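## Task

Pick up the glass tube capped in light blue from the rack by the window and seat it fully in the rightmost well of the front row of the rack by the door. Wells are counted whether occupied or not, viewed from the front side of the bench holding that rack. Success requires: no tube ever touches the floor; all other tubes finish fully seated in their racks; no tube breaks (a drop beyond a few centimetres, about one well depth, or a hard knock breaks it); the gripper releases the tube and withdraws; the robot does not topple or stay tilted; and the tube stays in place without the robot's support.

## Robot and tools

Robot: a Hello Robot Stretch 3 with one arm. It has a two-wheel base (0.33 m long, 0.34 m wide), a lift that slides up a mast, and a telescoping arm that reaches out to the robot's right side. The gripper cannot move forward or back on its own; you drive the base for that. The base turns about a point between its wheels, 0.05 m behind its front edge, and cannot drive sideways. With the arm pulled in and the wrist folded, turning on the spot sweeps a 0.28 m radius; an unfolded, level gripper reaches past that.

Frames: the base frame sits on the floor between the drive wheels, x forward, y left, z up. hand_pose is reported in it, located where the closed fingertips meet; with all wrist joints at zero its x axis points up, y toward the mast along the arm, z to the rear. The odometry frame is the base frame as it was when the scene began. Heading is in radians, left positive, within -3.142 to 3.142.

execute_actions: argument actions is a list holding one action (or empty, which only reports state and images). An action may contain base, joints, or both, plus optional contact_limits. Their motions begin together. base holds exactly one key: translate_m is a relative straight drive in metres from the base's last reported position, forward positive, -1 to 1; rotate_rad is a relative turn in place in radians, left (counter-clockwise seen from above) positive, -3.2 to 3.2. joints is a single dictionary of absolute targets, keyed by joint name: lift_m 0 to 1.1 (arm height on the mast), arm_m 0 to 0.52 (extension), wrist_yaw_rad -1.345 to 4.42 (0 along the arm, positive toward the front, 3.0 folded over the base), wrist_pitch_rad -1.57 to 0.451 (0 level, negative tips the fingers down), wrist_roll_rad -2.911 to 2.911 (0 fingers side by side), gripper_m -0.089 to 0.179 (bigger is wider; the real fingertip gap is smaller than the value, about 0.007 less near closed and 0.025 less fully open, zero below 0.007), head_pan_rad -3.953 to 1.73 (0 forward, positive left, -1.57 looks along the arm), head_tilt_rad -1.53 to 0.419 (negative looks down). Done tolerances are ±0.004 for metre joints, ±0.02 for yaw, roll and head, ±0.05 for pitch. contact_limits accepts only arm_m: a motor_effort percentage, 1 to 100, at which the arm stops (contact_stop); smaller is gentler but too small halts instantly. Omitted joints may still be driving toward earlier targets. Unknown keys or out-of-range numbers get the whole call rejected with no motion. cameras picks head_camera, nav_camera, wrist_camera or all; omitted or null means all, [] means none. Once a result reports a stop, further motion calls in that same reply are skipped.

wait: seconds from 0 to 10; the robot keeps doing whatever it was doing, and the same state and images come back. zoom_image: camera plus region [x0, y0, x1, y1] in pixels of that camera's latest full image, top-left origin, at most 504 by 504. Image sizes: head 896x504, nav 672x504 (fisheye), wrist 644x364. finished_scene: pass the current scene number; it is final and reports whether the task succeeded, then gives the next task. Before calling it, make sure the result holds with the robot let go and moved away.

Result lines: base_status and joint_status tell how each commanded motion ended: done, off_target (stopped short and may still push), contact_stop, time_out or torque_fault (after these the old target is dropped). on_its_own covers joints not commanded; its held at value is the target being held, not the actual position. motor_effort is percent of maximum, positive toward larger joint values, bracket shows the peak; readings carry fixed bias and noise. Positive wheel effort pushes forward. lidar_m lists 12 distances in 30 degree sectors starting straight ahead and running counter-clockwise (4th left, 7th behind, 10th right), scanning a plane 0.17 m high, range 0.15 to 12 m, blind to glass and to the robot; '-' means nothing seen. wrist_depth_mm and head_depth_mm are 7x7 grids of median depth in mm (head image arrives rotated sideways). base_odometry counts wheel turns, so slip shows as motion; turned_by_wheels and turned_by_imu give turning since the last result; base_tilt gives forward and right lean in degrees, each with a steady bias up to about 4 degrees.

Driving is quick (0.30 m/s, 1.9 rad/s) only when stowed: lift_m under 0.30, arm_m under 0.03, wrist_yaw_rad over 2.54; otherwise 0.10 m/s and 0.63 rad/s. Fold or unfold the wrist only with lift_m within 0.32 to 0.95, pitch -0.4 and roll near 0; once folded the lift may go down to 0.25. If yaw is below -0.4, keep pitch at -0.5 or lower.

Gripping: command gripper_m smaller than the tube's width; to let go, open at least 0.02 beyond where contact began. Neither the reading nor done proves a grasp, so check images. Arm and lift stop and go slack when pressing firmly; a slack lift can sag under load or keep pressing. Wrist, head and base have no contact stop and will shove. Lengthy hard pushing switches a wrist servo off for 10 s (torque_fault).

Cautions: tubes are glass; lower them gently into wells and never drop them more than a few centimetres or strike them. Keep every tube off the floor and leave other tubes seated. Pushing an immovable object with the gripper above roughly 0.45 m can tip the robot, especially a second push or with a raised contact limit; so can driving while holding something fixed or snagging furniture, mainly backing up. If tilting, reverse the last move in small steps, free the gripper, and drop lift_m to about 0.2 if needed. Occasionally loose objects get bumped by outside forces. The scene keeps running while you think, holding your last command.

Each tool is called after "Emit:" as a command line: name --argument value for each argument, lists and objects as JSON in quotes; but a table of rows of numbers goes row by row, as --pt "numbers of a row", without its own name.

## Session

Emit:
execute_actions --actions '[]'

Scene clock: 0.00 s.
base_odometry: x=+0.000 y=+0.000 heading=+0.000 (m, m, rad; odometry frame)
turned_by_wheels: +0.000 (rad since the last result)
turned_by_imu: +0.000 (rad since the last result)
base_tilt: forward=+1.2 right=+0.9 (deg)
lidar_m: 1.92 1.84 1.71 1.73 1.68 1.79 1.49 1.75 1.02 1.04 1.31 1.91
head_depth_mm: 1576 2392 2398 2393 2338 2336 2174 / 1587 2471 2503 2477 2485 2450 2158 / 1667 2597 2642 2647 2616 2456 2140 / 1675 2769 2831 2809 2812 2769 2048 / 1824 2794 3032 3015 2989 2970 2105 / 1868 2821 3104 3164 3132 3068 2098 / 1860 2652 2701 2742 2759 2711 2095
base_status: not commanded
joint_positions: lift_m=+0.513 arm_m=+0.002 wrist_yaw_rad=+2.847 wrist_pitch_rad=-0.448 wrist_roll_rad=+0.002 gripper_m=+0.037 head_pan_rad=+0.013 head_tilt_rad=+0.017
joint_status: not commanded
motor_effort: left_wheel=+0 right_wheel=+0 lift_m=+20 arm_m=-1 wrist_yaw_rad=+1 wrist_pitch_rad=+6 wrist_roll_rad=+0 gripper_m=+0 head_pan_rad=+0 head_tilt_rad=+2 (%)
hand_pose: x=+0.0428 y=+0.0641 z=+0.5189 quat_wxyz=(+0.257, +0.705, +0.054, +0.658) (m; base frame)
wrist_depth_mm: - - - - - - - / - - - - - - - / - - - - - - - / 938 982 - - - - - / 804 - - 865 886 895 934 / 686 - 703 729 756 784 804 / 611 - 636 655 659 682 696
pictures: head_camera (sideways: a quarter turn clockwise sets it upright), nav_camera (sideways: a quarter turn counterclockwise sets it upright), wrist_camera
Images, in order (width x height): head_camera 896x504, nav_camera 672x504, wrist_camera 644x364.

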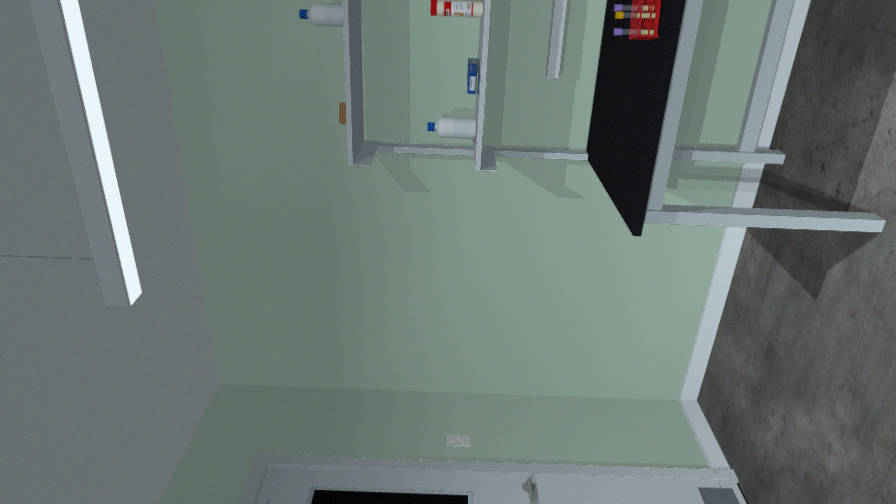

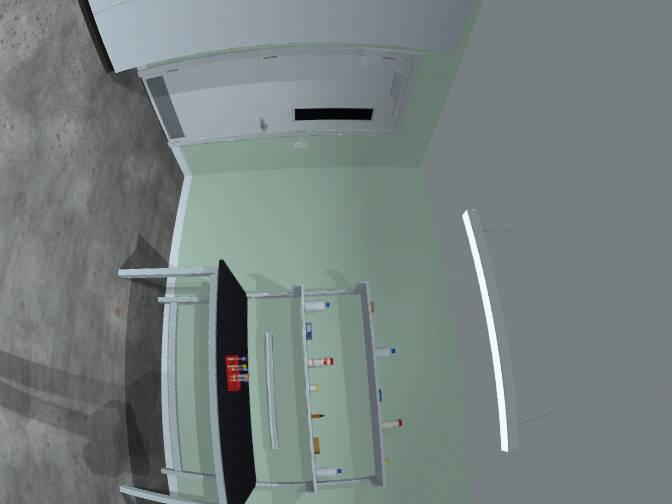

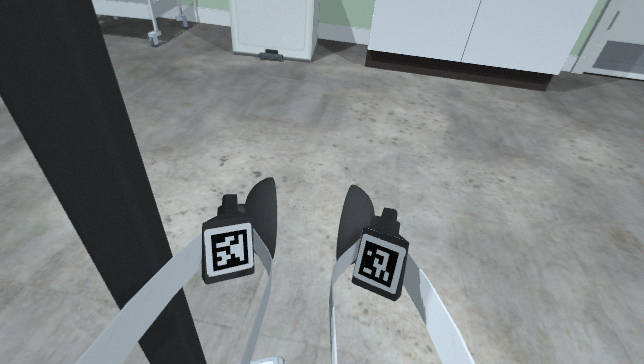

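Emit:
execute_actions --actions '[{"joints":{"head_pan_rad":-1.5,"head_tilt_rad":-0.3}}]' --cameras '["head_camera","nav_camera"]'

Emit:
execute_actions --actions '[{"joints":{"head_pan_rad":-3.1,"head_tilt_rad":-0.3}}]' --cameras '["head_camera","nav_camera"]'

Emit:
execute_actions --actions '[{"joints":{"head_pan_rad":1.5,"head_tilt_rad":-0.3}}]' --cameras '["head_camera","nav_camera"]'

Scene clock: 1.90 s.
base_odometry: x=+0.000 y=+0.000 heading=+0.000 (m, m, rad; odometry frame)
turned_by_wheels: +0.000 (rad since the last result)
turned_by_imu: +0.000 (rad since the last result)
base_tilt: forward=+1.2 right=+0.9 (deg)
lidar_m: 1.92 1.84 1.71 1.73 1.67 1.79 1.48 1.75 1.02 1.04 1.31 1.90
head_depth_mm: 1088 1154 1513 1288 1031 1107 1169 / 1145 1225 1602 1273 1113 1186 1284 / 1214 1305 1717 1270 1198 1288 1373 / 1297 1379 1820 1265 1293 1391 1463 / 1388 1457 1940 1361 1408 1531 1456 / 1474 1605 2134 1471 1550 1699 1454 / 1616 2151 2317 1586 1713 1789 1443
base_status: not commanded
joint_positions: lift_m=+0.513 arm_m=+0.002 wrist_yaw_rad=+2.847 wrist_pitch_rad=-0.448 wrist_roll_rad=+0.002 gripper_m=+0.037 head_pan_rad=-1.493 head_tilt_rad=-0.296
joint_status: all done
motor_effort: left_wheel=+0(0) right_wheel=+0(1) lift_m=+21(21) arm_m=-1(1) wrist_yaw_rad=+0(0) wrist_pitch_rad=+6(6) wrist_roll_rad=+0(0) gripper_m=+0(0) head_pan_rad=-5(65) head_tilt_rad=-3(28) (%)
hand_pose: x=+0.0428 y=+0.0641 z=+0.5189 quat_wxyz=(+0.257, +0.705, +0.054, +0.658) (m; base frame)
wrist_depth_mm: - - - - - - - / - - - - - - - / - - - - - - - / 936 - 978 - - - - / 783 - - 847 924 901 930 / 695 - 709 730 750 784 803 / 608 - 641 657 670 681 687
pictures: head_camera (sideways: a quarter turn clockwise sets it upright), nav_camera (sideways: a quarter turn counterclockwise sets it upright)
Images, in order (width x height): head_camera 896x504, nav_camera 672x504.

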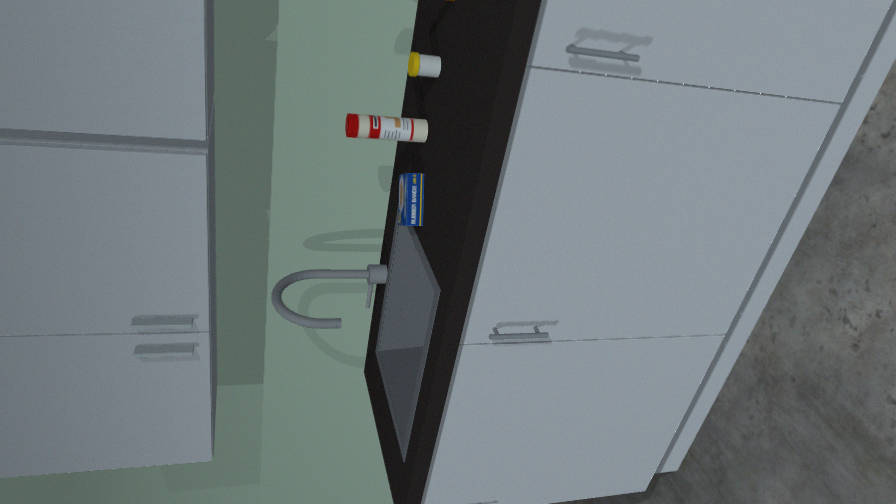

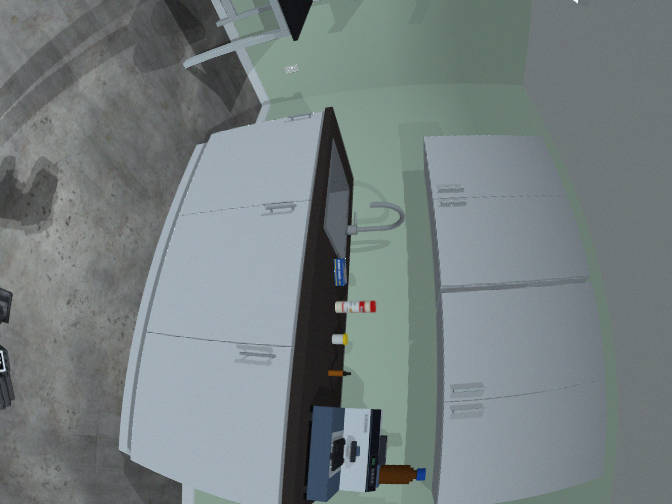

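Scene clock: 3.20 s.
base_odometry: x=+0.000 y=+0.000 heading=+0.000 (m, m, rad; odometry frame)
turned_by_wheels: +0.000 (rad since the last result)
turned_by_imu: +0.000 (rad since the last result)
base_tilt: forward=+1.3 right=+0.9 (deg)
lidar_m: 1.92 1.84 1.71 1.74 1.68 1.79 1.49 1.75 1.02 1.03 1.31 1.90
head_depth_mm: 1881 1975 2104 1552 2224 1862 1459 / 1960 2088 2212 2342 2413 1786 1460 / 2093 2199 2341 2495 2553 1850 1455 / 2220 2351 2494 2675 2606 1870 1451 / 2314 2399 2559 2743 2563 1852 1458 / 2052 2140 2235 2379 2407 1855 1446 / 1800 1884 1976 2048 2184 1855 1445
base_status: not commanded
joint_positions: lift_m=+0.513 arm_m=+0.002 wrist_yaw_rad=+2.847 wrist_pitch_rad=-0.448 wrist_roll_rad=+0.002 gripper_m=+0.037 head_pan_rad=-3.093 head_tilt_rad=-0.296
joint_status: all done
motor_effort: left_wheel=+0(0) right_wheel=+0(1) lift_m=+20(21) arm_m=-1(1) wrist_yaw_rad=+0(0) wrist_pitch_rad=+7(6) wrist_roll_rad=+0(0) gripper_m=-1(0) head_pan_rad=-5(65) head_tilt_rad=-3(3) (%)
hand_pose: x=+0.0428 y=+0.0641 z=+0.5189 quat_wxyz=(+0.257, +0.705, +0.054, +0.658) (m; base frame)
wrist_depth_mm: - - - - - - - / - - - - - - - / - - - - - - - / 936 987 - - - - - / 789 - - 865 886 927 959 / 697 - 704 744 744 771 784 / 608 - 642 657 667 690 705
pictures: head_camera (sideways: a quarter turn clockwise sets it upright), nav_camera (sideways: a quarter turn counterclockwise sets it upright)
Images, in order (width x height): head_camera 896x504, nav_camera 672x504.

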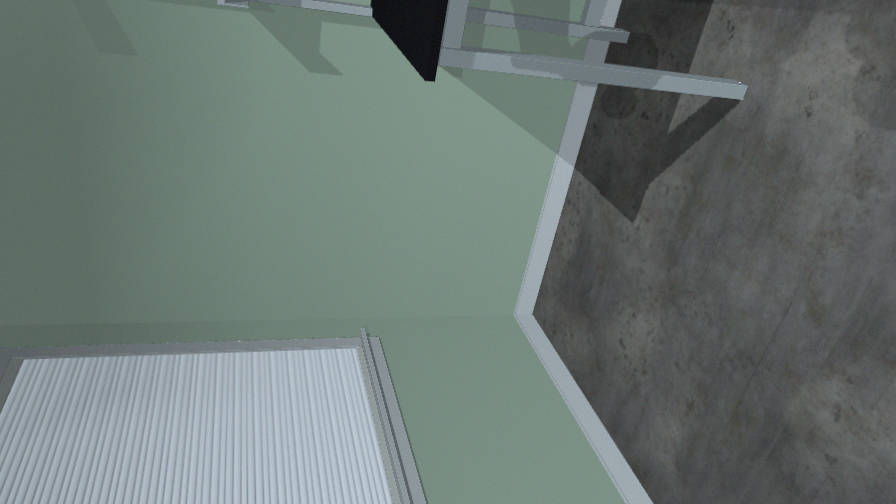

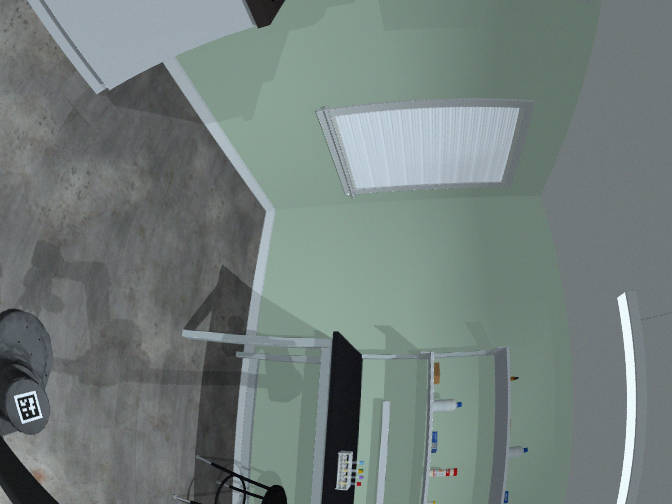

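Scene clock: 5.67 s.
base_odometry: x=+0.000 y=+0.000 heading=+0.000 (m, m, rad; odometry frame)
turned_by_wheels: +0.000 (rad since the last result)
turned_by_imu: +0.000 (rad since the last result)
base_tilt: forward=+1.2 right=+0.9 (deg)
lidar_m: 1.92 1.84 1.71 1.73 1.68 1.78 1.49 1.75 1.02 1.03 1.31 1.90
head_depth_mm: 1789 1883 1951 2079 2184 1793 1467 / 1826 1948 2043 2192 2241 1873 1459 / 1936 2013 2136 2286 1934 1862 1466 / 2018 2125 2240 2385 2009 1869 1458 / 2109 2230 2376 2510 2428 1867 1461 / 2191 2320 2484 2400 2210 1869 1447 / 2310 2430 2620 2750 2419 1838 1443
base_status: not commanded
joint_positions: lift_m=+0.513 arm_m=+0.002 wrist_yaw_rad=+2.847 wrist_pitch_rad=-0.448 wrist_roll_rad=+0.002 gripper_m=+0.037 head_pan_rad=+1.493 head_tilt_rad=-0.296
joint_status: all done
motor_effort: left_wheel=+0(0) right_wheel=+0(0) lift_m=+21(20) arm_m=-2(2) wrist_yaw_rad=+1(0) wrist_pitch_rad=+6(6) wrist_roll_rad=+0(0) gripper_m=-1(0) head_pan_rad=+6(66) head_tilt_rad=-3(3) (%)
hand_pose: x=+0.0428 y=+0.0641 z=+0.5189 quat_wxyz=(+0.257, +0.705, +0.054, +0.658) (m; base frame)
wrist_depth_mm: - - - - - - - / - - - - - - - / - - - - - - - / 928 974 - - - - - / 803 - - 846 895 909 952 / 682 - 699 735 748 779 793 / 616 - 640 650 661 676 702
pictures: head_camera (sideways: a quarter turn clockwise sets it upright), nav_camera (sideways: a quarter turn counterclockwise sets it upright)
Images, in order (width x height): head_camera 896x504, nav_camera 672x504.

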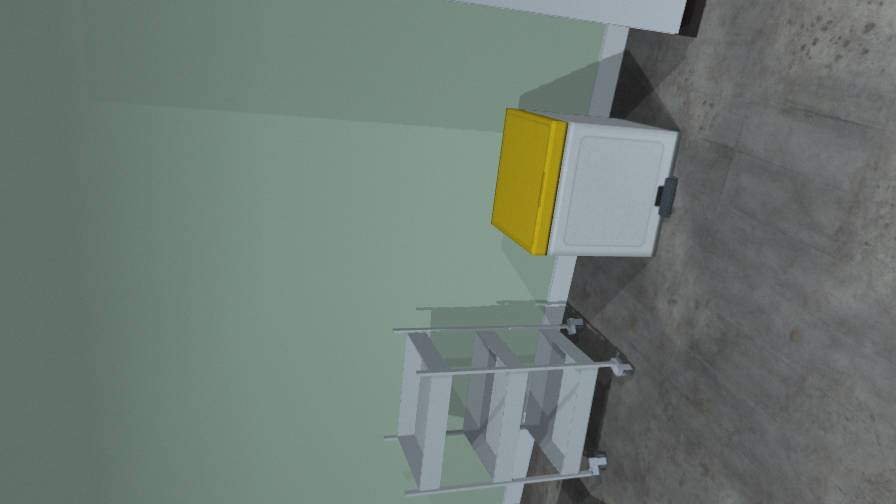

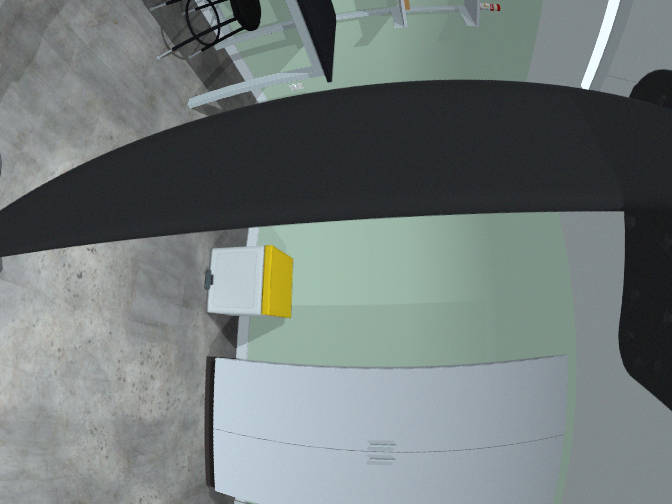

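Emit:
execute_actions --actions '[{"joints":{"head_pan_rad":-3.65,"head_tilt_rad":-0.3}}]' --cameras '["head_camera","nav_camera"]'

Scene clock: 10.27 s.
base_odometry: x=+0.000 y=+0.000 heading=+0.000 (m, m, rad; odometry frame)
turned_by_wheels: +0.000 (rad since the last result)
turned_by_imu: +0.000 (rad since the last result)
base_tilt: forward=+1.4 right=+0.9 (deg)
lidar_m: 1.92 1.84 1.71 1.73 1.68 1.79 1.49 1.75 1.02 1.04 1.31 1.91
head_depth_mm: 1862 2004 2144 1730 2101 1867 1460 / 1861 2026 2134 1577 2320 1856 1465 / 1849 2022 2124 1593 2382 1861 1458 / 1896 1996 2135 1688 2376 1856 1461 / 1900 1995 2127 1679 2295 1861 1457 / 1885 2006 2150 1504 2387 1716 1444 / 1896 2023 2134 2271 2378 1848 1435
base_status: not commanded
joint_positions: lift_m=+0.513 arm_m=+0.002 wrist_yaw_rad=+2.847 wrist_pitch_rad=-0.448 wrist_roll_rad=+0.002 gripper_m=+0.037 head_pan_rad=-3.643 head_tilt_rad=-0.296
joint_status: all done
motor_effort: left_wheel=+0(0) right_wheel=+0(1) lift_m=+21(21) arm_m=-1(1) wrist_yaw_rad=+1(1) wrist_pitch_rad=+6(7) wrist_roll_rad=+0(0) gripper_m=+1(0) head_pan_rad=-5(65) head_tilt_rad=-2(3) (%)
hand_pose: x=+0.0428 y=+0.0641 z=+0.5189 quat_wxyz=(+0.257, +0.705, +0.054, +0.658) (m; base frame)
wrist_depth_mm: - - - - - - - / - - - - - - - / - - - - - - - / 931 965 989 - - - - / 781 - - 855 898 902 931 / 693 - 703 738 755 770 775 / 608 - 639 658 666 687 703
pictures: head_camera (sideways: a quarter turn clockwise sets it upright), nav_camera (sideways: a quarter turn counterclockwise sets it upright)
Images, in order (width x height): head_camera 896x504, nav_camera 672x504.

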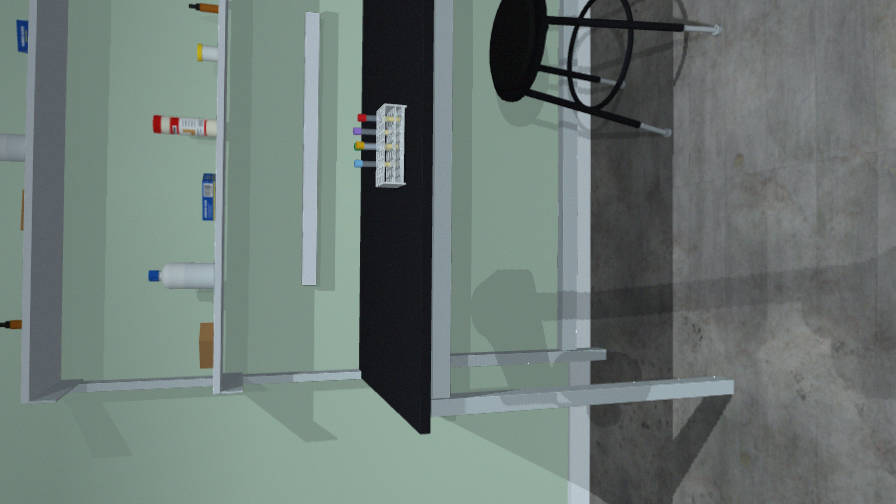

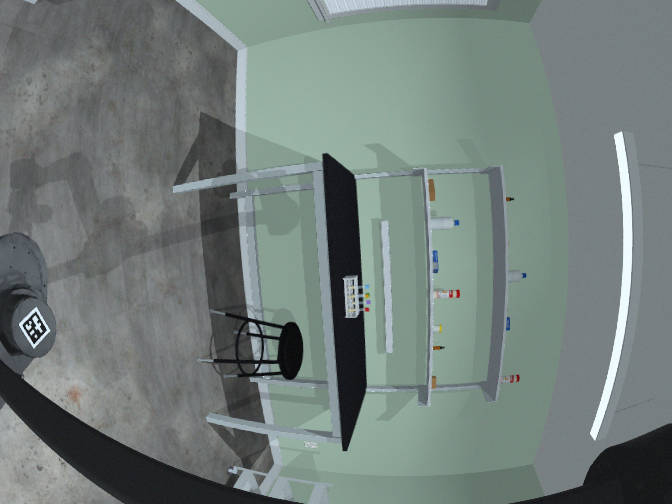

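Emit:
execute_actions --actions '[{"joints":{"lift_m":0.28,"head_pan_rad":0,"head_tilt_rad":-0.5}}]' --cameras '[]'

Emit:
execute_actions --actions '[{"base":{"rotate_rad":2.46}}]' --cameras '["head_camera","nav_camera"]'

Scene clock: 15.23 s.
base_odometry: x=+0.000 y=+0.000 heading=+0.000 (m, m, rad; odometry frame)
turned_by_wheels: +0.000 (rad since the last result)
turned_by_imu: +0.000 (rad since the last result)
base_tilt: forward=+1.2 right=+0.9 (deg)
lidar_m: 1.92 1.84 1.71 1.73 1.67 1.79 1.49 1.74 1.02 1.03 1.31 1.90
head_depth_mm: 2074 2243 1994 2525 1933 1530 1258 / 2125 2350 2015 2636 1926 1533 1264 / 2266 2471 2035 2513 1922 1526 1260 / 2418 2602 2869 2527 1922 1524 1263 / 2519 2777 3081 2630 1938 1523 1261 / 2664 2926 3154 2662 1927 1540 1266 / 2513 2679 2803 2623 1929 1528 1263
base_status: not commanded
joint_positions: lift_m=+0.280 arm_m=+0.002 wrist_yaw_rad=+2.847 wrist_pitch_rad=-0.449 wrist_roll_rad=+0.002 gripper_m=+0.037 head_pan_rad=-0.007 head_tilt_rad=-0.494
joint_status: all done
motor_effort: left_wheel=+0(0) right_wheel=+0(1) lift_m=+16(13) arm_m=-1(1) wrist_yaw_rad=+1(1) wrist_pitch_rad=+7(7) wrist_roll_rad=+0(0) gripper_m=+1(0) head_pan_rad=+5(64) head_tilt_rad=-4(22) (%)
hand_pose: x=+0.0428 y=+0.0640 z=+0.2861 quat_wxyz=(+0.257, +0.705, +0.054, +0.658) (m; base frame)
wrist_depth_mm: - - - - - - - / - 954 981 - - - - / - 755 777 806 838 860 903 / 579 620 628 647 678 693 713 / 502 - - 547 561 572 597 / - - - 466 477 492 510 / - - - 413 415 435 443
pictures: none
No camera images: the call's "cameras" was empty. Leave "cameras" out to get every camera's image.

Scene clock: 17.97 s.
base_odometry: x=+0.000 y=+0.000 heading=+2.460 (m, m, rad; odometry frame)
turned_by_wheels: +2.460 (rad since the last result)
turned_by_imu: +2.486 (rad since the last result)
base_tilt: forward=+1.2 right=+0.9 (deg)
lidar_m: 1.97 1.49 1.89 1.02 1.02 1.17 1.90 1.92 2.50 1.71 1.72 1.81
head_depth_mm: 1944 2167 2444 2635 1927 1521 1258 / 1950 2120 1919 2268 1937 1527 1263 / 1894 2012 1873 2261 1944 1525 1261 / 1868 2022 2300 2404 1925 1528 1267 / 1809 1983 1601 2371 1939 1524 1261 / 1801 1944 1601 2329 1929 1526 1260 / 1739 1901 1610 2287 1810 1532 1258
base_status: done
joint_positions: lift_m=+0.280 arm_m=+0.002 wrist_yaw_rad=+2.847 wrist_pitch_rad=-0.449 wrist_roll_rad=+0.002 gripper_m=+0.037 head_pan_rad=-0.007 head_tilt_rad=-0.494
joint_status: not commanded
motor_effort: left_wheel=-2(10) right_wheel=+2(11) lift_m=+15(15) arm_m=-1(2) wrist_yaw_rad=+0(1) wrist_pitch_rad=+7(7) wrist_roll_rad=+0(0) gripper_m=+0(0) head_pan_rad=+4(5) head_tilt_rad=-4(3) (%)
hand_pose: x=+0.0428 y=+0.0640 z=+0.2861 quat_wxyz=(+0.257, +0.705, +0.054, +0.658) (m; base frame)
wrist_depth_mm: - 950 - - - - - / - 959 984 - - - - / - 740 776 817 841 873 907 / 572 619 629 652 669 694 715 / 505 - - 543 560 574 598 / - - - 467 476 493 510 / - - - 420 419 433 444
pictures: head_camera (sideways: a quarter turn clockwise sets it upright), nav_camera (sideways: a quarter turn counterclockwise sets it upright)
Images, in order (width x height): head_camera 896x504, nav_camera 672x504.

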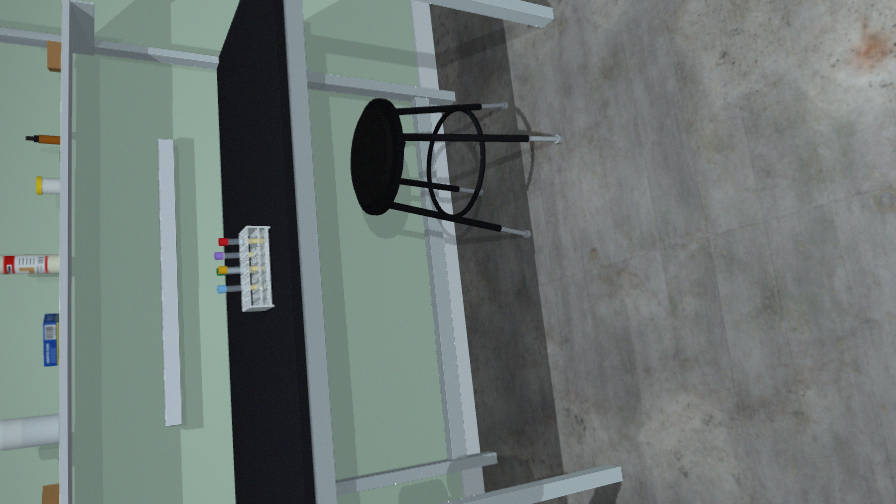

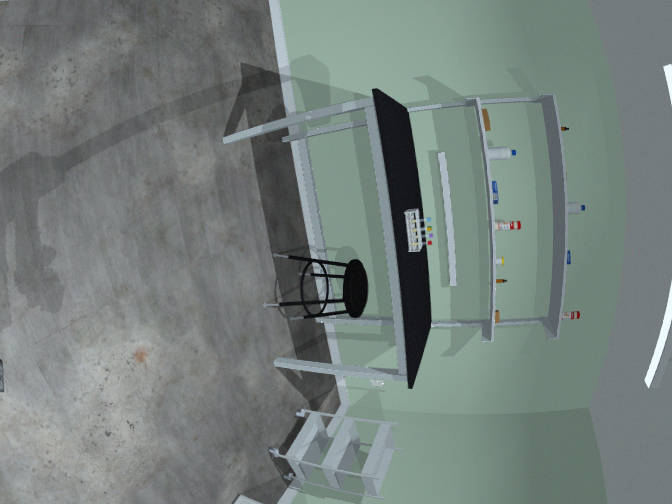

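Emit:
execute_actions --actions '[{"base":{"rotate_rad":0.05}}]' --cameras '[]'

Emit:
execute_actions --actions '[{"base":{"translate_m":0.95}}]' --cameras '[]'

Emit:
execute_actions --actions '[{"base":{"rotate_rad":1.66},"joints":{"head_pan_rad":-1.57,"head_tilt_rad":-0.6}}]' --cameras '["head_camera","nav_camera"]'

Scene clock: 19.73 s.
base_odometry: x=+0.000 y=+0.000 heading=+2.510 (m, m, rad; odometry frame)
turned_by_wheels: +0.050 (rad since the last result)
turned_by_imu: +0.051 (rad since the last result)
base_tilt: forward=+1.2 right=+0.9 (deg)
lidar_m: 1.68 1.49 1.84 1.02 1.02 1.21 1.91 1.93 2.43 1.71 1.73 1.82
head_depth_mm: 1929 2067 2332 2472 1941 1513 1250 / 1925 2040 1866 2160 1914 1532 1263 / 1864 1999 1931 2380 1930 1526 1264 / 1841 1991 1547 2418 1935 1533 1261 / 1802 1973 1597 2394 1931 1537 1262 / 1775 1939 1597 2321 1936 1533 1256 / 1742 1918 1450 2285 1860 1522 1268
base_status: done
joint_positions: lift_m=+0.280 arm_m=+0.002 wrist_yaw_rad=+2.847 wrist_pitch_rad=-0.449 wrist_roll_rad=+0.002 gripper_m=+0.037 head_pan_rad=-0.007 head_tilt_rad=-0.494
joint_status: not commanded
motor_effort: left_wheel=-3(10) right_wheel=+2(7) lift_m=+16(16) arm_m=-2(1) wrist_yaw_rad=+0(0) wrist_pitch_rad=+7(7) wrist_roll_rad=+0(0) gripper_m=+0(0) head_pan_rad=+4(5) head_tilt_rad=-3(4) (%)
hand_pose: x=+0.0428 y=+0.0640 z=+0.2861 quat_wxyz=(+0.257, +0.705, +0.054, +0.658) (m; base frame)
wrist_depth_mm: - 964 - - - - - / - 950 - - - - - / - 749 762 799 835 872 934 / 572 609 625 650 657 693 705 / 505 - - 549 565 581 590 / - - - 467 475 494 509 / - - - 419 420 436 445
pictures: none
No camera images: the call's "cameras" was empty. Leave "cameras" out to get every camera's image.

Scene clock: 24.60 s.
base_odometry: x=-0.767 y=+0.561 heading=+2.510 (m, m, rad; odometry frame)
turned_by_wheels: +0.000 (rad since the last result)
turned_by_imu: +0.004 (rad since the last result)
base_tilt: forward=+1.3 right=+0.9 (deg)
lidar_m: 0.83 1.17 0.73 1.83 1.38 1.46 2.66 2.75 1.76 1.48 1.01 0.76
head_depth_mm: 1116 1215 1207 774 671 1396 1222 / 1107 1183 1204 774 645 1478 1255 / 1091 1159 1207 706 644 1483 1260 / 1072 1153 1206 714 619 1531 1258 / 1053 1136 1205 697 620 1530 1272 / 1032 1120 1193 778 620 1513 1255 / 1018 1087 1172 778 597 1480 1261
base_status: done
joint_positions: lift_m=+0.280 arm_m=+0.002 wrist_yaw_rad=+2.847 wrist_pitch_rad=-0.449 wrist_roll_rad=+0.002 gripper_m=+0.037 head_pan_rad=-0.007 head_tilt_rad=-0.495
joint_status: not commanded
motor_effort: left_wheel=-2(11) right_wheel=+2(8) lift_m=+15(16) arm_m=-2(2) wrist_yaw_rad=+0(1) wrist_pitch_rad=+7(7) wrist_roll_rad=+0(0) gripper_m=+0(0) head_pan_rad=+5(4) head_tilt_rad=-4(4) (%)
hand_pose: x=+0.0428 y=+0.0639 z=+0.2861 quat_wxyz=(+0.257, +0.705, +0.054, +0.658) (m; base frame)
wrist_depth_mm: - - - - - - 996 / - 940 989 - - - - / - 747 769 792 838 879 924 / 574 619 632 653 671 695 724 / 503 - - 544 560 574 602 / - - - 467 474 495 505 / - - - 414 417 428 445
pictures: none
No camera images: the call's "cameras" was empty. Leave "cameras" out to get every camera's image.

Scene clock: 26.90 s.
base_odometry: x=-0.767 y=+0.561 heading=-2.113 (m, m, rad; odometry frame)
turned_by_wheels: +1.660 (rad since the last result)
turned_by_imu: +1.676 (rad since the last result)
base_tilt: forward=+1.3 right=+0.9 (deg)
lidar_m: 1.84 1.38 1.55 2.86 3.22 1.76 1.43 1.01 0.76 0.83 1.18 0.73
head_depth_mm: 1083 1189 913 653 1006 1414 1163 / 1076 1190 912 652 1580 1377 1201 / 1069 1190 740 657 1591 1415 1194 / 1063 1185 925 655 1597 1424 1199 / 1054 1177 922 658 1586 1419 1205 / 1053 1167 929 661 1577 1422 1200 / 1041 1159 932 662 1569 1419 1202
base_status: done
joint_positions: lift_m=+0.280 arm_m=+0.002 wrist_yaw_rad=+2.847 wrist_pitch_rad=-0.449 wrist_roll_rad=+0.002 gripper_m=+0.037 head_pan_rad=-1.563 head_tilt_rad=-0.593
joint_status: all done
motor_effort: left_wheel=-2(13) right_wheel=+2(10) lift_m=+16(16) arm_m=-2(1) wrist_yaw_rad=+1(1) wrist_pitch_rad=+7(7) wrist_roll_rad=+0(0) gripper_m=+1(0) head_pan_rad=-5(66) head_tilt_rad=-5(18) (%)
hand_pose: x=+0.0428 y=+0.0639 z=+0.2861 quat_wxyz=(+0.257, +0.705, +0.054, +0.658) (m; base frame)
wrist_depth_mm: - - - - - - - / - 957 959 - - - - / - 759 759 787 836 877 911 / 571 614 635 649 670 699 730 / 504 - - 545 565 583 598 / - - - 467 475 493 505 / - - - 415 419 434 443
pictures: head_camera (sideways: a quarter turn clockwise sets it upright), nav_camera (sideways: a quarter turn counterclockwise sets it upright)
Images, in order (width x height): head_camera 896x504, nav_camera 672x504.

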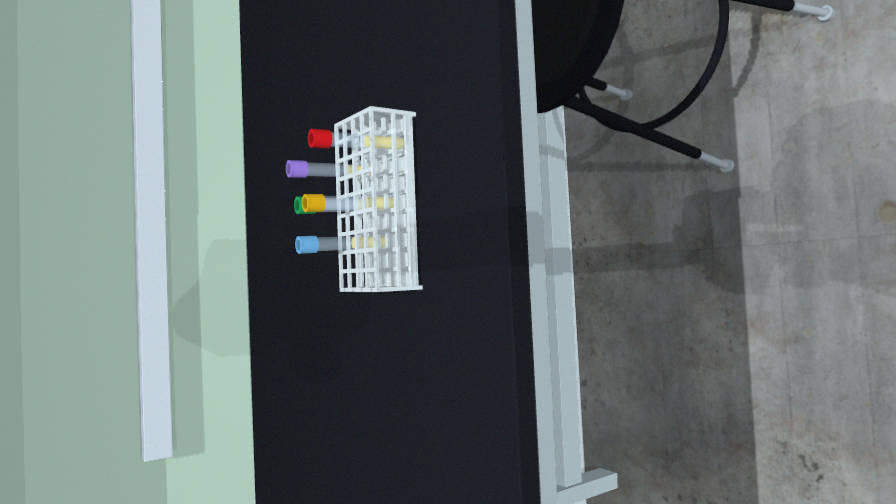

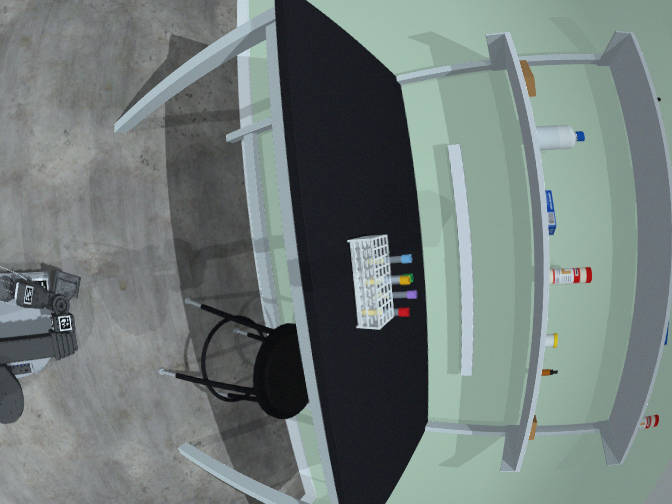

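Emit:
zoom_image --camera "head_camera" --region '[260,90,460,310]'

Region (260, 90, 460, 310) of head_camera's 896x504 image, scaled by 2.291, with more detail than that image has; it fills the left 458 columns of this view, and the rest is white.

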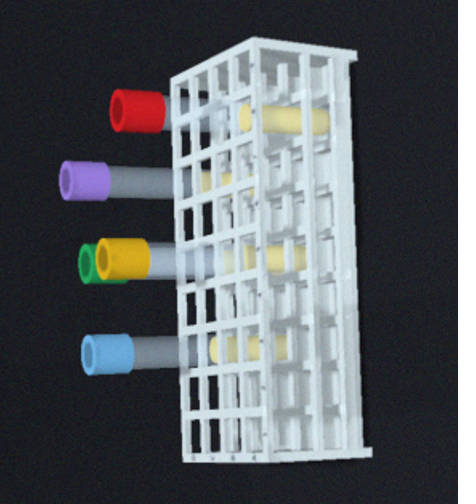

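Emit:
execute_actions --actions '[{"joints":{"lift_m":0.93,"wrist_pitch_rad":-0.4}}]' --cameras '[]'

Emit:
execute_actions --actions '[{"joints":{"wrist_yaw_rad":0,"gripper_m":0.07}}]' --cameras '[]'

Emit:
execute_actions --actions '[{"joints":{"lift_m":1.1}}]'

Scene clock: 34.83 s.
base_odometry: x=-0.767 y=+0.561 heading=-2.113 (m, m, rad; odometry frame)
turned_by_wheels: +0.000 (rad since the last result)
turned_by_imu: +0.001 (rad since the last result)
base_tilt: forward=+1.3 right=+0.9 (deg)
lidar_m: 1.83 1.37 1.55 2.86 3.22 1.76 1.43 1.01 0.76 0.83 1.18 0.73
head_depth_mm: 1082 1189 914 653 989 - - / 1073 1194 915 655 1568 - - / 1066 1184 741 654 1587 - - / 1064 1185 922 657 1586 - - / 1055 1171 928 658 1593 1506 1145 / 1047 1163 931 660 1575 1420 1201 / 1040 1154 933 663 1559 1431 1201
base_status: not commanded
joint_positions: lift_m=+0.930 arm_m=+0.002 wrist_yaw_rad=+2.847 wrist_pitch_rad=-0.421 wrist_roll_rad=+0.002 gripper_m=+0.037 head_pan_rad=-1.563 head_tilt_rad=-0.593
joint_status: all done
motor_effort: left_wheel=-2(2) right_wheel=+2(2) lift_m=+25(25) arm_m=-2(2) wrist_yaw_rad=+0(1) wrist_pitch_rad=+10(13) wrist_roll_rad=+0(0) gripper_m=-1(0) head_pan_rad=-5(5) head_tilt_rad=-4(5) (%)
hand_pose: x=+0.0438 y=+0.0674 z=+0.9418 quat_wxyz=(+0.248, +0.706, +0.044, +0.662) (m; base frame)
wrist_depth_mm: - - - - - - - / - - - - - - - / - - - - - - - / - - - - - - - / - - - - - - - / - - - - - - - / - - - - - - -
pictures: none
No camera images: the call's "cameras" was empty. Leave "cameras" out to get every camera's image.

Scene clock: 37.27 s.
base_odometry: x=-0.767 y=+0.561 heading=-2.113 (m, m, rad; odometry frame)
turned_by_wheels: +0.000 (rad since the last result)
turned_by_imu: +0.000 (rad since the last result)
base_tilt: forward=+1.2 right=+0.9 (deg)
lidar_m: 1.83 1.37 1.54 2.85 3.23 1.76 1.43 1.01 0.76 0.83 1.18 0.73
head_depth_mm: 1082 1191 913 652 989 - - / 1076 1192 912 654 1107 - - / 1069 1186 741 654 660 - - / 1062 1189 919 655 1577 1432 1199 / 1051 1172 924 659 1585 1429 1199 / 1045 1163 931 660 1564 1424 1207 / 1047 1161 931 661 1572 1422 1198
base_status: not commanded
joint_positions: lift_m=+0.930 arm_m=+0.002 wrist_yaw_rad=+0.003 wrist_pitch_rad=-0.421 wrist_roll_rad=+0.002 gripper_m=+0.070 head_pan_rad=-1.563 head_tilt_rad=-0.593
joint_status: all done
motor_effort: left_wheel=-2(2) right_wheel=+2(3) lift_m=+25(25) arm_m=-3(3) wrist_yaw_rad=-2(2) wrist_pitch_rad=+10(10) wrist_roll_rad=+0(0) gripper_m=+1(99) head_pan_rad=-5(5) head_tilt_rad=-4(4) (%)
hand_pose: x=-0.0210 y=-0.3710 z=+0.9418 quat_wxyz=(+0.691, +0.149, -0.692, -0.147) (m; base frame)
wrist_depth_mm: 477 508 449 413 600 714 807 / 336 356 375 393 399 450 481 / 268 276 286 298 310 324 343 / 332 339 347 359 366 380 394 / - - - - 745 742 - / - - - - - - - / - - - - - - -
pictures: none
No camera images: the call's "cameras" was empty. Leave "cameras" out to get every camera's image.

Scene clock: 39.63 s.
base_odometry: x=-0.767 y=+0.561 heading=-2.113 (m, m, rad; odometry frame)
turned_by_wheels: +0.000 (rad since the last result)
turned_by_imu: +0.000 (rad since the last result)
base_tilt: forward=+1.3 right=+0.9 (deg)
lidar_m: 1.84 1.38 1.55 2.85 3.21 1.76 1.43 1.02 0.76 0.83 1.18 0.74
head_depth_mm: - - - - - - 1171 / - - - - - - 1189 / 1060 - - - - 1386 1192 / 1062 1180 917 632 1596 1425 1198 / 1053 1180 925 659 1598 1417 1191 / 1054 1170 930 659 1573 1430 1208 / 1040 1152 931 661 1564 1427 1199
base_status: not commanded
joint_positions: lift_m=+1.100 arm_m=+0.002 wrist_yaw_rad=+0.002 wrist_pitch_rad=-0.420 wrist_roll_rad=+0.002 gripper_m=+0.070 head_pan_rad=-1.563 head_tilt_rad=-0.593
joint_status: all done
motor_effort: left_wheel=-2(3) right_wheel=+1(2) lift_m=+25(27) arm_m=-2(2) wrist_yaw_rad=-2(2) wrist_pitch_rad=+10(10) wrist_roll_rad=+0(0) gripper_m=+0(1) head_pan_rad=-5(5) head_tilt_rad=-5(5) (%)
hand_pose: x=-0.0210 y=-0.3711 z=+1.1119 quat_wxyz=(+0.691, +0.148, -0.692, -0.147) (m; base frame)
wrist_depth_mm: 911 928 981 982 - - - / 756 770 816 863 916 995 - / 580 596 627 630 688 714 748 / 469 488 489 490 539 554 578 / 400 413 423 429 465 467 478 / 372 383 463 - - 810 - / - - - - - - -
pictures: head_camera (sideways: a quarter turn clockwise sets it upright), nav_camera (sideways: a quarter turn counterclockwise sets it upright), wrist_camera
Images, in order (width x height): head_camera 896x504, nav_camera 672x504, wrist_camera 644x364.

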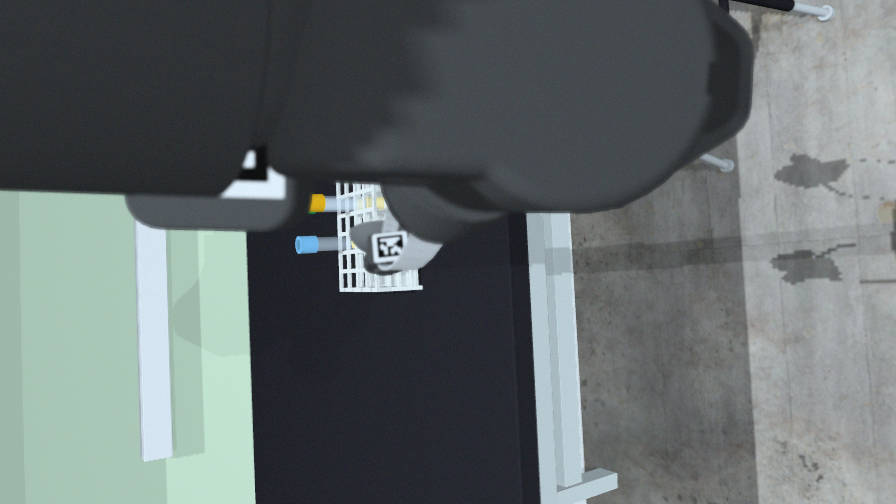

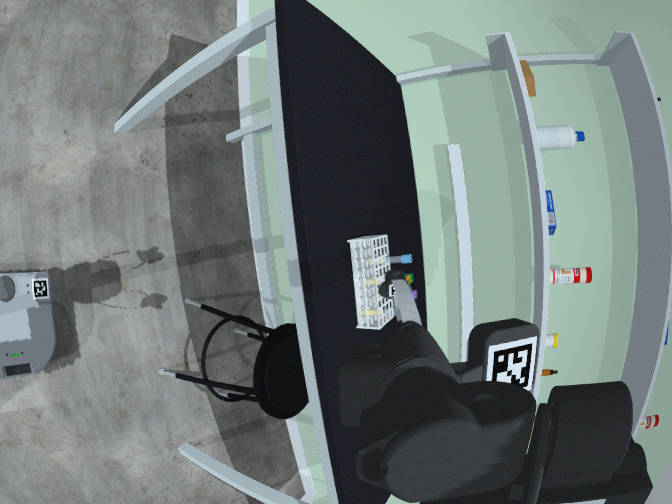

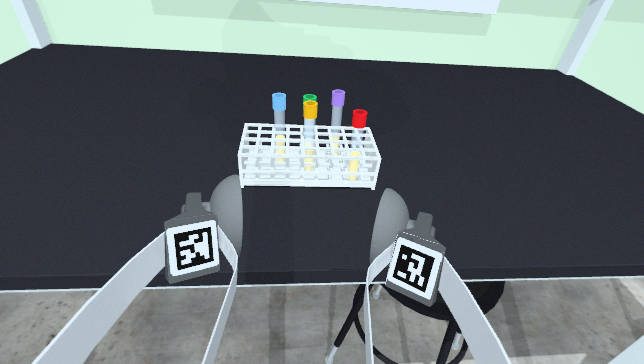

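Emit:
execute_actions --actions '[{"base":{"translate_m":0.035},"joints":{"lift_m":1.01,"arm_m":0.15,"head_tilt_rad":-0.45}}]' --cameras '["head_camera","wrist_camera"]'

Scene clock: 44.10 s.
base_odometry: x=-0.785 y=+0.531 heading=-2.114 (m, m, rad; odometry frame)
turned_by_wheels: +0.000 (rad since the last result)
turned_by_imu: +0.000 (rad since the last result)
base_tilt: forward=+1.3 right=+0.9 (deg)
lidar_m: 1.80 1.35 1.50 2.86 3.27 1.80 1.46 1.04 0.78 0.84 1.18 0.71
head_depth_mm: 1055 1162 1254 - - 1432 1260 / 1034 1155 1255 - 600 1527 1256 / 1034 1143 1254 - - 1528 1290 / 1027 1141 1227 856 626 1519 1293 / 1019 1128 1221 835 625 1526 1291 / 1026 1117 1211 835 600 1507 1298 / 901 1128 1203 837 601 1502 1297
base_status: done
joint_positions: lift_m=+1.010 arm_m=+0.150 wrist_yaw_rad=+0.001 wrist_pitch_rad=-0.420 wrist_roll_rad=+0.002 gripper_m=+0.070 head_pan_rad=-1.563 head_tilt_rad=-0.458
joint_status: all done
motor_effort: left_wheel=-2(7) right_wheel=+2(6) lift_m=+16(18) arm_m=+6(6) wrist_yaw_rad=-1(2) wrist_pitch_rad=+10(10) wrist_roll_rad=+0(0) gripper_m=+1(0) head_pan_rad=-5(5) head_tilt_rad=+4(19) (%)
hand_pose: x=-0.0212 y=-0.5186 z=+1.0225 quat_wxyz=(+0.691, +0.148, -0.692, -0.148) (m; base frame)
wrist_depth_mm: 744 777 804 824 846 886 914 / 532 554 586 579 630 710 750 / 407 430 419 345 457 508 529 / 336 348 347 328 336 398 412 / 286 296 302 308 332 327 339 / 248 249 256 264 261 279 286 / 222 221 227 232 236 244 246
pictures: head_camera (sideways: a quarter turn clockwise sets it upright), wrist_camera
Images, in order (width x height): head_camera 896x504, wrist_camera 644x364.

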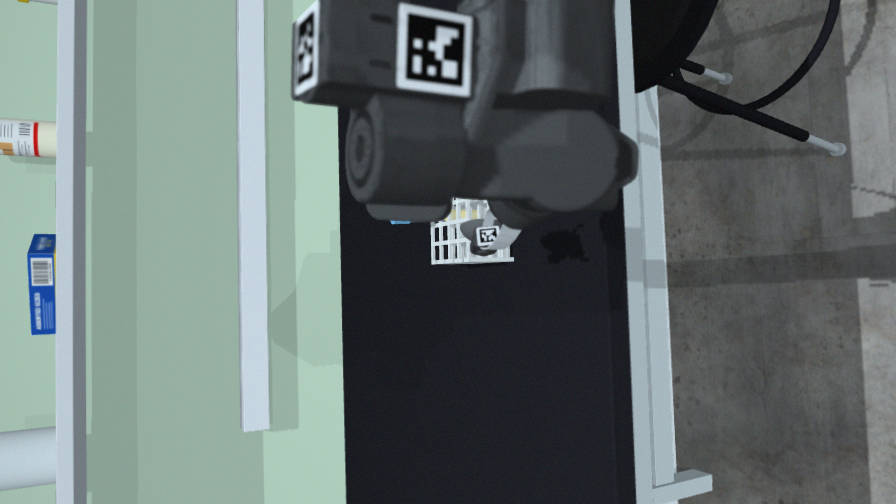

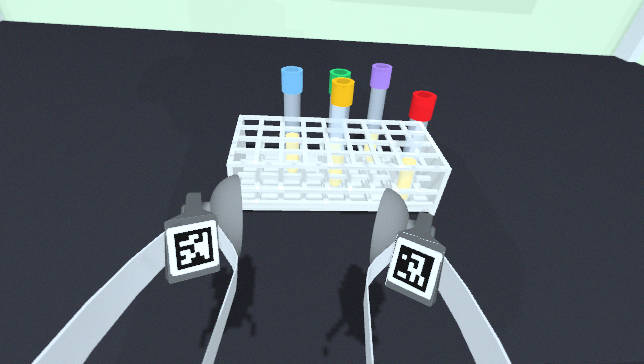

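Emit:
execute_actions --actions '[{"base":{"translate_m":0.027},"joints":{"lift_m":1.0,"arm_m":0.27,"gripper_m":0.058}}]' --cameras '["wrist_camera"]'

Scene clock: 48.53 s.
base_odometry: x=-0.799 y=+0.508 heading=-2.114 (m, m, rad; odometry frame)
turned_by_wheels: +0.000 (rad since the last result)
turned_by_imu: +0.000 (rad since the last result)
base_tilt: forward=+1.2 right=+0.9 (deg)
lidar_m: 1.77 1.33 1.47 2.85 3.30 1.82 1.49 1.06 0.80 0.85 1.17 0.69
head_depth_mm: 1051 1153 1231 750 625 1434 1249 / 941 1152 - 693 624 1528 1253 / 1035 1148 1229 - 627 1531 1283 / 1012 1136 1229 813 625 1524 1290 / 1018 1128 1217 836 600 1518 1287 / 1009 1121 1206 834 601 1506 1290 / 989 1124 1200 836 600 1506 1290
base_status: done
joint_positions: lift_m=+1.000 arm_m=+0.270 wrist_yaw_rad=+0.001 wrist_pitch_rad=-0.420 wrist_roll_rad=+0.002 gripper_m=+0.058 head_pan_rad=-1.563 head_tilt_rad=-0.458
joint_status: all done
motor_effort: left_wheel=-2(6) right_wheel=+2(8) lift_m=+16(16) arm_m=+6(8) wrist_yaw_rad=-1(1) wrist_pitch_rad=+10(10) wrist_roll_rad=+0(0) gripper_m=+0(60) head_pan_rad=-4(5) head_tilt_rad=+3(4) (%)
hand_pose: x=-0.0213 y=-0.6386 z=+1.0125 quat_wxyz=(+0.691, +0.148, -0.692, -0.148) (m; base frame)
wrist_depth_mm: 666 687 703 732 764 770 789 / 501 524 558 588 628 667 706 / 393 404 421 437 421 486 509 / 319 333 343 264 271 273 396 / 271 281 262 229 240 246 322 / 237 242 216 220 234 221 272 / 212 211 214 218 222 231 237
pictures: wrist_camera
Images, in order (width x height): wrist_camera 644x364.

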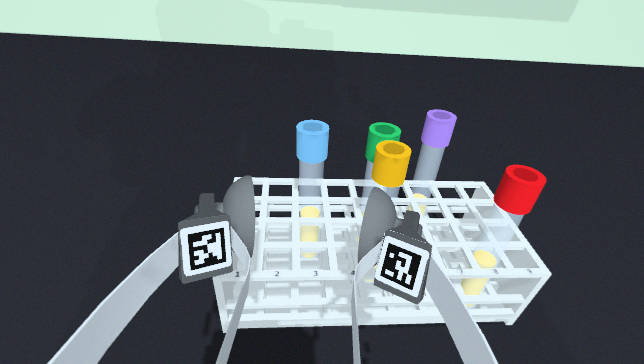

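Emit:
execute_actions --actions '[{"joints":{"arm_m":0.32,"gripper_m":0.045}}]' --cameras '["wrist_camera"]'

Scene clock: 50.83 s.
base_odometry: x=-0.799 y=+0.508 heading=-2.114 (m, m, rad; odometry frame)
turned_by_wheels: +0.000 (rad since the last result)
turned_by_imu: +0.000 (rad since the last result)
base_tilt: forward=+1.3 right=+1.0 (deg)
lidar_m: 1.77 1.32 1.47 2.85 3.35 1.82 1.49 1.07 0.80 0.84 1.18 0.69
head_depth_mm: 1044 1153 - 785 623 1436 1250 / 938 1148 - 717 624 1527 1262 / 1034 1136 - 727 626 1528 1290 / 1016 1137 1216 790 628 1538 1278 / 1019 1121 1216 833 600 1525 1291 / 1008 1119 1203 833 601 1517 1293 / 998 1125 1198 835 600 1496 1291
base_status: not commanded
joint_positions: lift_m=+1.000 arm_m=+0.320 wrist_yaw_rad=+0.001 wrist_pitch_rad=-0.420 wrist_roll_rad=+0.002 gripper_m=+0.045 head_pan_rad=-1.563 head_tilt_rad=-0.458
joint_status: all done
motor_effort: left_wheel=-1(2) right_wheel=+2(2) lift_m=+16(15) arm_m=+6(4) wrist_yaw_rad=+0(1) wrist_pitch_rad=+10(10) wrist_roll_rad=+0(0) gripper_m=+0(63) head_pan_rad=-5(5) head_tilt_rad=+4(3) (%)
hand_pose: x=-0.0213 y=-0.6886 z=+1.0124 quat_wxyz=(+0.691, +0.148, -0.692, -0.148) (m; base frame)
wrist_depth_mm: 626 639 674 692 691 719 737 / 503 525 551 583 626 654 706 / 391 407 421 439 454 484 503 / 320 330 347 335 195 384 390 / 271 277 - 237 241 233 316 / 235 240 221 216 208 199 273 / 209 211 192 196 204 210 236
pictures: wrist_camera
Images, in order (width x height): wrist_camera 644x364.

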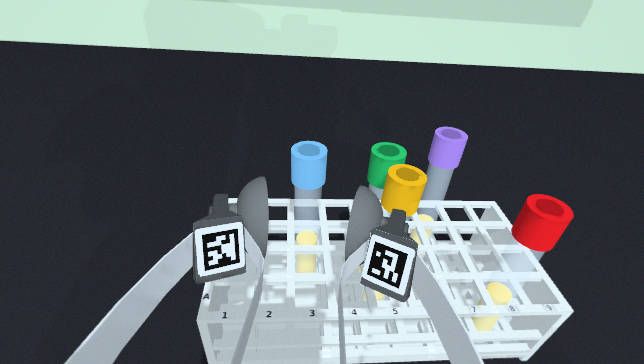

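Emit:
execute_actions --actions '[{"joints":{"arm_m":0.355}}]' --cameras '["wrist_camera"]'

Scene clock: 52.67 s.
base_odometry: x=-0.799 y=+0.508 heading=-2.114 (m, m, rad; odometry frame)
turned_by_wheels: +0.000 (rad since the last result)
turned_by_imu: +0.000 (rad since the last result)
base_tilt: forward=+1.2 right=+1.0 (deg)
lidar_m: 1.77 1.32 1.47 2.85 3.32 1.82 1.49 1.06 0.79 0.84 1.17 0.69
head_depth_mm: 1047 1152 - 788 628 1447 1251 / 945 1149 - 753 627 1532 1249 / 1038 1144 - 751 625 1534 1284 / 1017 1130 1230 793 623 1532 1292 / 1016 1119 1212 834 601 1529 1287 / 1007 1116 1204 833 602 1520 1290 / 992 1125 1201 833 600 1502 1296
base_status: not commanded
joint_positions: lift_m=+1.000 arm_m=+0.355 wrist_yaw_rad=+0.001 wrist_pitch_rad=-0.420 wrist_roll_rad=+0.002 gripper_m=+0.045 head_pan_rad=-1.563 head_tilt_rad=-0.458
joint_status: all done
motor_effort: left_wheel=-2(1) right_wheel=+1(2) lift_m=+16(15) arm_m=+6(6) wrist_yaw_rad=-1(1) wrist_pitch_rad=+10(10) wrist_roll_rad=+0(0) gripper_m=+0(0) head_pan_rad=-4(5) head_tilt_rad=+4(4) (%)
hand_pose: x=-0.0213 y=-0.7236 z=+1.0124 quat_wxyz=(+0.691, +0.148, -0.692, -0.148) (m; base frame)
wrist_depth_mm: 614 622 643 656 669 675 685 / 498 530 550 585 626 661 706 / 391 402 426 442 456 478 507 / 319 328 348 335 195 378 394 / 271 278 - 236 244 229 313 / 235 237 218 214 209 200 272 / 209 211 192 196 203 208 236
pictures: wrist_camera
Images, in order (width x height): wrist_camera 644x364.

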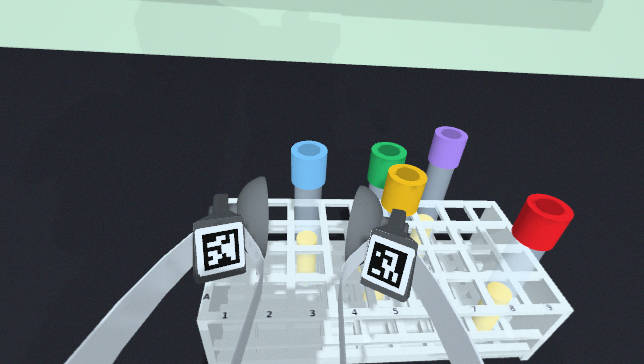

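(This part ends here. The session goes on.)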